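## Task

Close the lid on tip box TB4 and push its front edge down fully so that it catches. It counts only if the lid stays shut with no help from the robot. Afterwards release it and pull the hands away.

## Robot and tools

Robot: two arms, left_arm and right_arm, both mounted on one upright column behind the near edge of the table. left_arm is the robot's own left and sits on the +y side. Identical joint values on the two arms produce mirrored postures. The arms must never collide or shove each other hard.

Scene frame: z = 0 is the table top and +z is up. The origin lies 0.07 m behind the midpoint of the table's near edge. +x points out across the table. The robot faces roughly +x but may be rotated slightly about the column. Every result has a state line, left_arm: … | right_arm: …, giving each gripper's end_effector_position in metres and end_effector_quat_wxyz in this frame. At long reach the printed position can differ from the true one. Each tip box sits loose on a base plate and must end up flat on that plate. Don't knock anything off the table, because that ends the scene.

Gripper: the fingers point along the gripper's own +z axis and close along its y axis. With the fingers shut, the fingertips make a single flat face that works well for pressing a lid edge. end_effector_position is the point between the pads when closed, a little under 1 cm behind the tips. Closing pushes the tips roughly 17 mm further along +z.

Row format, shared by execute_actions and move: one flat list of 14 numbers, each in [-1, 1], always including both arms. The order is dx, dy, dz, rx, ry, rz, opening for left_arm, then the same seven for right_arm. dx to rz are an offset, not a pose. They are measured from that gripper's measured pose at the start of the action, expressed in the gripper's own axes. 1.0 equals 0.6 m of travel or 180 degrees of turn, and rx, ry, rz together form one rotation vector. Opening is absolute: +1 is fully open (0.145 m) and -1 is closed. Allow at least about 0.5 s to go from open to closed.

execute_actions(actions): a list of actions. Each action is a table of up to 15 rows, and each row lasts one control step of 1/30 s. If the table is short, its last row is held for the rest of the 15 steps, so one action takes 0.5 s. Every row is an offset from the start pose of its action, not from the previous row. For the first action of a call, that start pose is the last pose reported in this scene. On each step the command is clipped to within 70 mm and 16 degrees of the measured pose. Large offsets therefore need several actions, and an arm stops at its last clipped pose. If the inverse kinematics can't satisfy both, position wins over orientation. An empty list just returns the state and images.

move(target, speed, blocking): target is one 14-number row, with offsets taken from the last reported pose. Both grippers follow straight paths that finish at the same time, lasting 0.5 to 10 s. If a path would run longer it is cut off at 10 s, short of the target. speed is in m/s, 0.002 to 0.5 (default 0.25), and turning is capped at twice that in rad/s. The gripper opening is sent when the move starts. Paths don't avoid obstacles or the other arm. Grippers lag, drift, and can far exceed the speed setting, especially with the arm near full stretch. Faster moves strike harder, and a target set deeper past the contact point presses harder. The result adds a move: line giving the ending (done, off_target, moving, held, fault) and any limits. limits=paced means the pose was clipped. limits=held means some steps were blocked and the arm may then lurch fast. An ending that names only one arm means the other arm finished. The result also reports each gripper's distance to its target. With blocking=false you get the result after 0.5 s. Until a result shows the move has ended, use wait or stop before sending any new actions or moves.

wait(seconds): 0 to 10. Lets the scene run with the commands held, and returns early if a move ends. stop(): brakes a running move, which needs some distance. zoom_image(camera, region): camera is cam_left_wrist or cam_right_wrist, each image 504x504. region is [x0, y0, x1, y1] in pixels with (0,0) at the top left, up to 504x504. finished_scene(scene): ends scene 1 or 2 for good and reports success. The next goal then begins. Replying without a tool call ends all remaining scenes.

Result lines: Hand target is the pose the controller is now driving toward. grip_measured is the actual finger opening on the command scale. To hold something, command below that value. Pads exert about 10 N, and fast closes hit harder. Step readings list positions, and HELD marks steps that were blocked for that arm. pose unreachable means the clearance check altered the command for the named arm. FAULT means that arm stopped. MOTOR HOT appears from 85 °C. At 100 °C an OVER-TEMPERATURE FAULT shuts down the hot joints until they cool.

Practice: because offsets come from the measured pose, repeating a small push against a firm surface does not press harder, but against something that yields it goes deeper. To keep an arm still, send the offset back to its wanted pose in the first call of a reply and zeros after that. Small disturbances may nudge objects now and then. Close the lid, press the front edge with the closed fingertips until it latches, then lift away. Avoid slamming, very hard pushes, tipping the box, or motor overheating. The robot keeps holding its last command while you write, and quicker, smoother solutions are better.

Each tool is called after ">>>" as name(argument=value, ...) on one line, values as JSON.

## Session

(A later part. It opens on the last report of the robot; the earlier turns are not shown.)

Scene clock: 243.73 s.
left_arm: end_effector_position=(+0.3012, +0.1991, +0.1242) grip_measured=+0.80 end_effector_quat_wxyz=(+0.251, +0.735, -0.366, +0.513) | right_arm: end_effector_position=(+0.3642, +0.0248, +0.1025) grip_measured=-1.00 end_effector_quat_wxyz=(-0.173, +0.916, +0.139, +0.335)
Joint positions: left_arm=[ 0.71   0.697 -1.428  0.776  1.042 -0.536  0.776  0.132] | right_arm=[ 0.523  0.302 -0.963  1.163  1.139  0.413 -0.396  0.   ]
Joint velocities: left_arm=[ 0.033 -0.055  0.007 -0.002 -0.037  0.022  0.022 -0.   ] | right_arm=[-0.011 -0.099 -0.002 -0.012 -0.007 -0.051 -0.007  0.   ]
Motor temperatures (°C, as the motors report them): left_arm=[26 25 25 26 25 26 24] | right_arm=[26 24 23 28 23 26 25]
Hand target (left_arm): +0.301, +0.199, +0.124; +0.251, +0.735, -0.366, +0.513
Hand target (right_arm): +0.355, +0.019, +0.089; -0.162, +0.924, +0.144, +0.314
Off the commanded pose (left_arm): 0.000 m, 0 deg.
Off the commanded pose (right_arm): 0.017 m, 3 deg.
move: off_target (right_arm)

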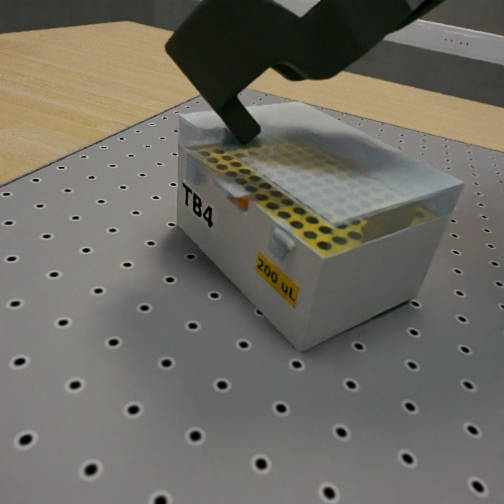

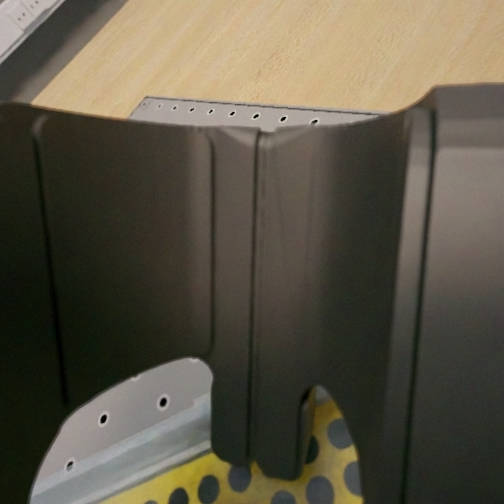

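>>> move(target=[0,0,0,0,0,0,0.8,0.012,0,-0.015,0,0,0,-1], speed=0.03)

>>> move(target=[-0.04,-0.06,0.05,0.03,0.05,0,0.8,0.03,0.1,-0.2,0,0,0,-1], speed=0.15)

>>> zoom_image(camera="cam_left_wrist", region=[100,80,504,400])

Scene clock: 249.30 s.
left_arm: end_effector_position=(+0.3012, +0.1991, +0.1242) grip_measured=+0.80 end_effector_quat_wxyz=(+0.251, +0.735, -0.366, +0.513) | right_arm: end_effector_position=(+0.3640, +0.0233, +0.1134) grip_measured=-1.00 end_effector_quat_wxyz=(-0.176, +0.915, +0.140, +0.335)
Joint positions: left_arm=[ 0.71   0.697 -1.428  0.776  1.042 -0.536  0.776  0.132] | right_arm=[ 0.525  0.329 -0.956  1.225  1.166  0.441 -0.426  0.   ]
Joint velocities: left_arm=[-0.055  0.011 -0.007 -0.007 -0.095 -0.081 -0.007 -0.   ] | right_arm=[-0.033 -0.055 -0.012 -0.007 -0.037 -0.051  0.007  0.   ]
Motor temperatures (°C, as the motors report them): left_arm=[26 25 25 26 25 26 24] | right_arm=[26 24 23 28 23 26 25]
Hand target (left_arm): +0.301, +0.199, +0.124; +0.251, +0.735, -0.366, +0.513
Hand target (right_arm): +0.364, +0.022, +0.114; -0.174, +0.916, +0.139, +0.334
Off the commanded pose (left_arm): 0.000 m, 0 deg.
Off the commanded pose (right_arm): 0.001 m, 0 deg.
move: done

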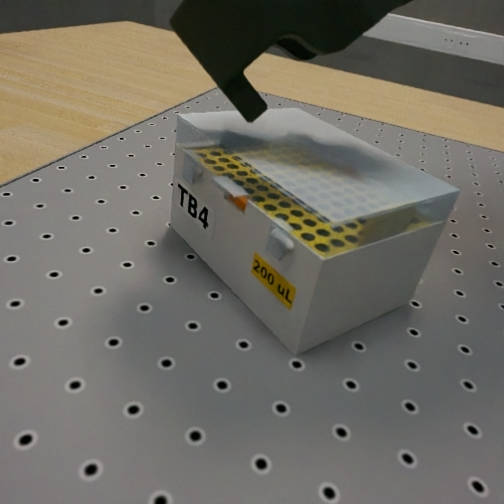

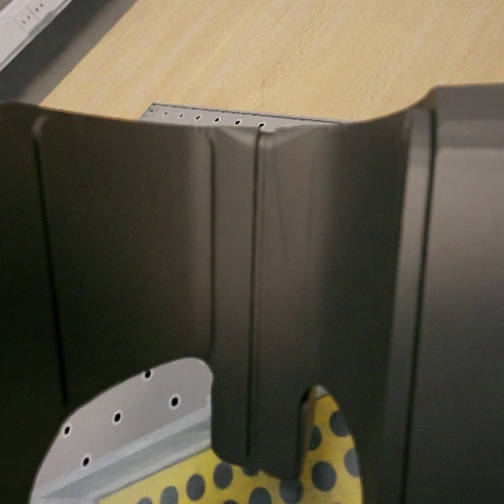

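Scene clock: 250.53 s.
left_arm: end_effector_position=(+0.3419, +0.2034, +0.0949) grip_measured=+0.80 end_effector_quat_wxyz=(+0.192, +0.740, -0.309, +0.566) | right_arm: end_effector_position=(+0.3342, -0.0780, +0.1989) grip_measured=-1.00 end_effector_quat_wxyz=(-0.177, +0.915, +0.137, +0.337)
Joint positions: left_arm=[ 0.722  0.264 -1.298  0.021  1.158 -0.742  0.975  0.132] | right_arm=[ 0.37   0.864 -0.742  1.839  1.467  0.589 -0.527  0.   ]
Joint velocities: left_arm=[ 0.055 -0.033  0.007 -0.017 -0.007  0.037 -0.007 -0.   ] | right_arm=[-0.033  0.055  0.012  0.012  0.037  0.022  0.007  0.   ]
Motor temperatures (°C, as the motors report them): left_arm=[26 25 25 26 25 26 24] | right_arm=[26 24 23 28 23 26 25]
Hand target (left_arm): +0.341, +0.205, +0.093; +0.191, +0.743, -0.307, +0.564
Hand target (right_arm): +0.332, -0.078, +0.197; -0.176, +0.916, +0.138, +0.333
Off the commanded pose (left_arm): 0.004 m, 8 deg.
Off the commanded pose (right_arm): 0.003 m, 0 deg.
elbow stopped short (left arm): the move would have taken joint 4 (elbow) straighter than the controller allows; a more bent joint 4 avoids this.
move: off_target (left_arm)

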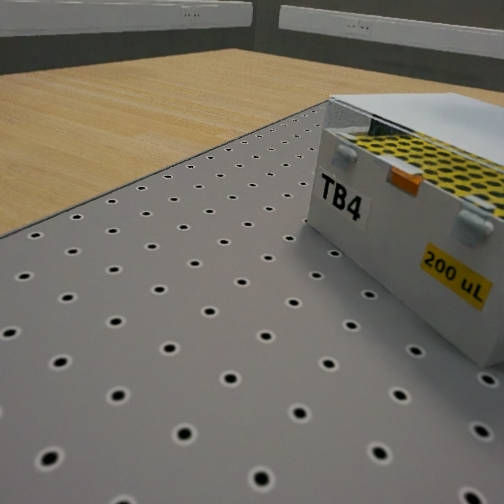

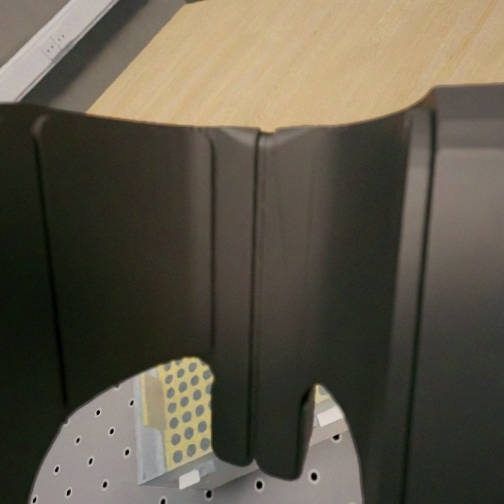

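Region (100, 80, 504, 400) of cam_left_wrist's 504x504 image, scaled by 1.248, with more detail than that image has; it fills the top 399 rows of this view, and the rest is white.

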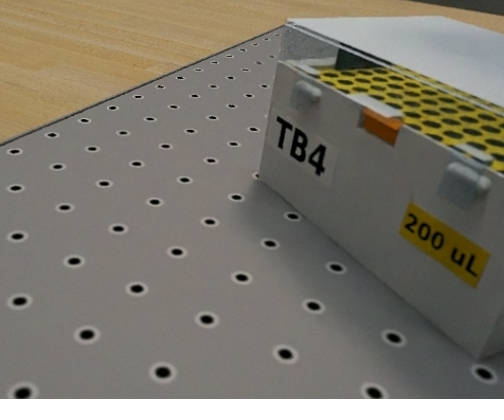

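>>> zoom_image(camera="cam_left_wrist", region=[310,90,504,260])

Region (310, 90, 504, 260) of cam_left_wrist's 504x504 image, scaled by 2.598, with more detail than that image has; it fills the top 442 rows of this view, and the rest is white.

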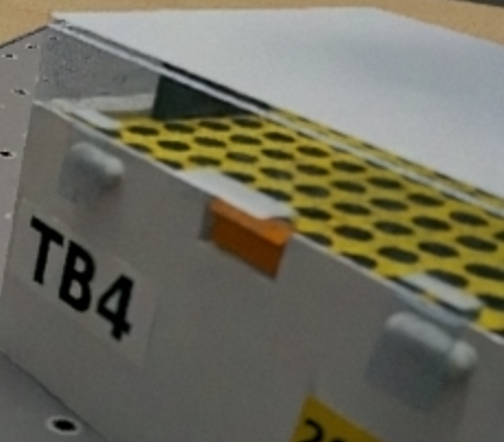

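>>> move(target=[0.08,-0.05,-0.2,0,0,0,0.8,0,0.1,-0.12,0,0,0,-1])

>>> finished_scene(scene=1)

Scene clock: 261.30 s.
left_arm: end_effector_position=(+0.2868, +0.2925, +0.1759) grip_measured=+0.80 end_effector_quat_wxyz=(+0.192, +0.739, -0.305, +0.569) | right_arm: end_effector_position=(+0.3174, -0.1627, +0.2376) grip_measured=-1.00 end_effector_quat_wxyz=(-0.173, +0.914, +0.138, +0.340)
Joint positions: left_arm=[ 0.671  0.978 -1.322  0.881  1.191 -0.586  0.839  0.132] | right_arm=[-0.002  1.27  -0.337  1.961  1.564  0.559 -0.246  0.   ]
Joint velocities: left_arm=[-0.055  0.055 -0.017 -0.002 -0.051  0.037  0.081 -0.   ] | right_arm=[-0.011  0.011  0.002 -0.027  0.022 -0.022 -0.051 -0.   ]
Motor temperatures (°C, as the motors report them): left_arm=[27 25 25 26 25 26 24] | right_arm=[26 24 23 28 23 26 25]
Hand target (left_arm): +0.286, +0.292, +0.175; +0.194, +0.740, -0.306, +0.567
Hand target (right_arm): +0.316, -0.161, +0.237; -0.177, +0.914, +0.139, +0.337
Off the commanded pose (left_arm): 0.004 m, 0 deg.
Off the commanded pose (right_arm): 0.003 m, 1 deg.
joint sent to its limit (right arm) — the command would take joint 5 (forearm roll) past its upper limit, so that joint was sent only as far as its limit.
move: off_target (left_arm)

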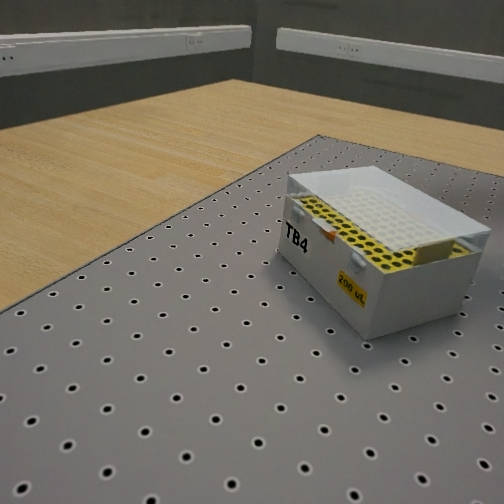

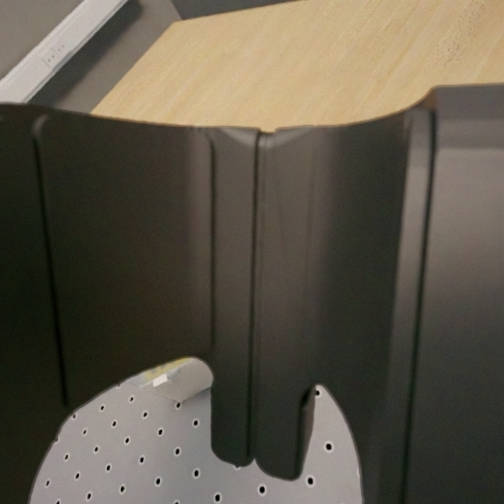

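The scene is finished: the task was done.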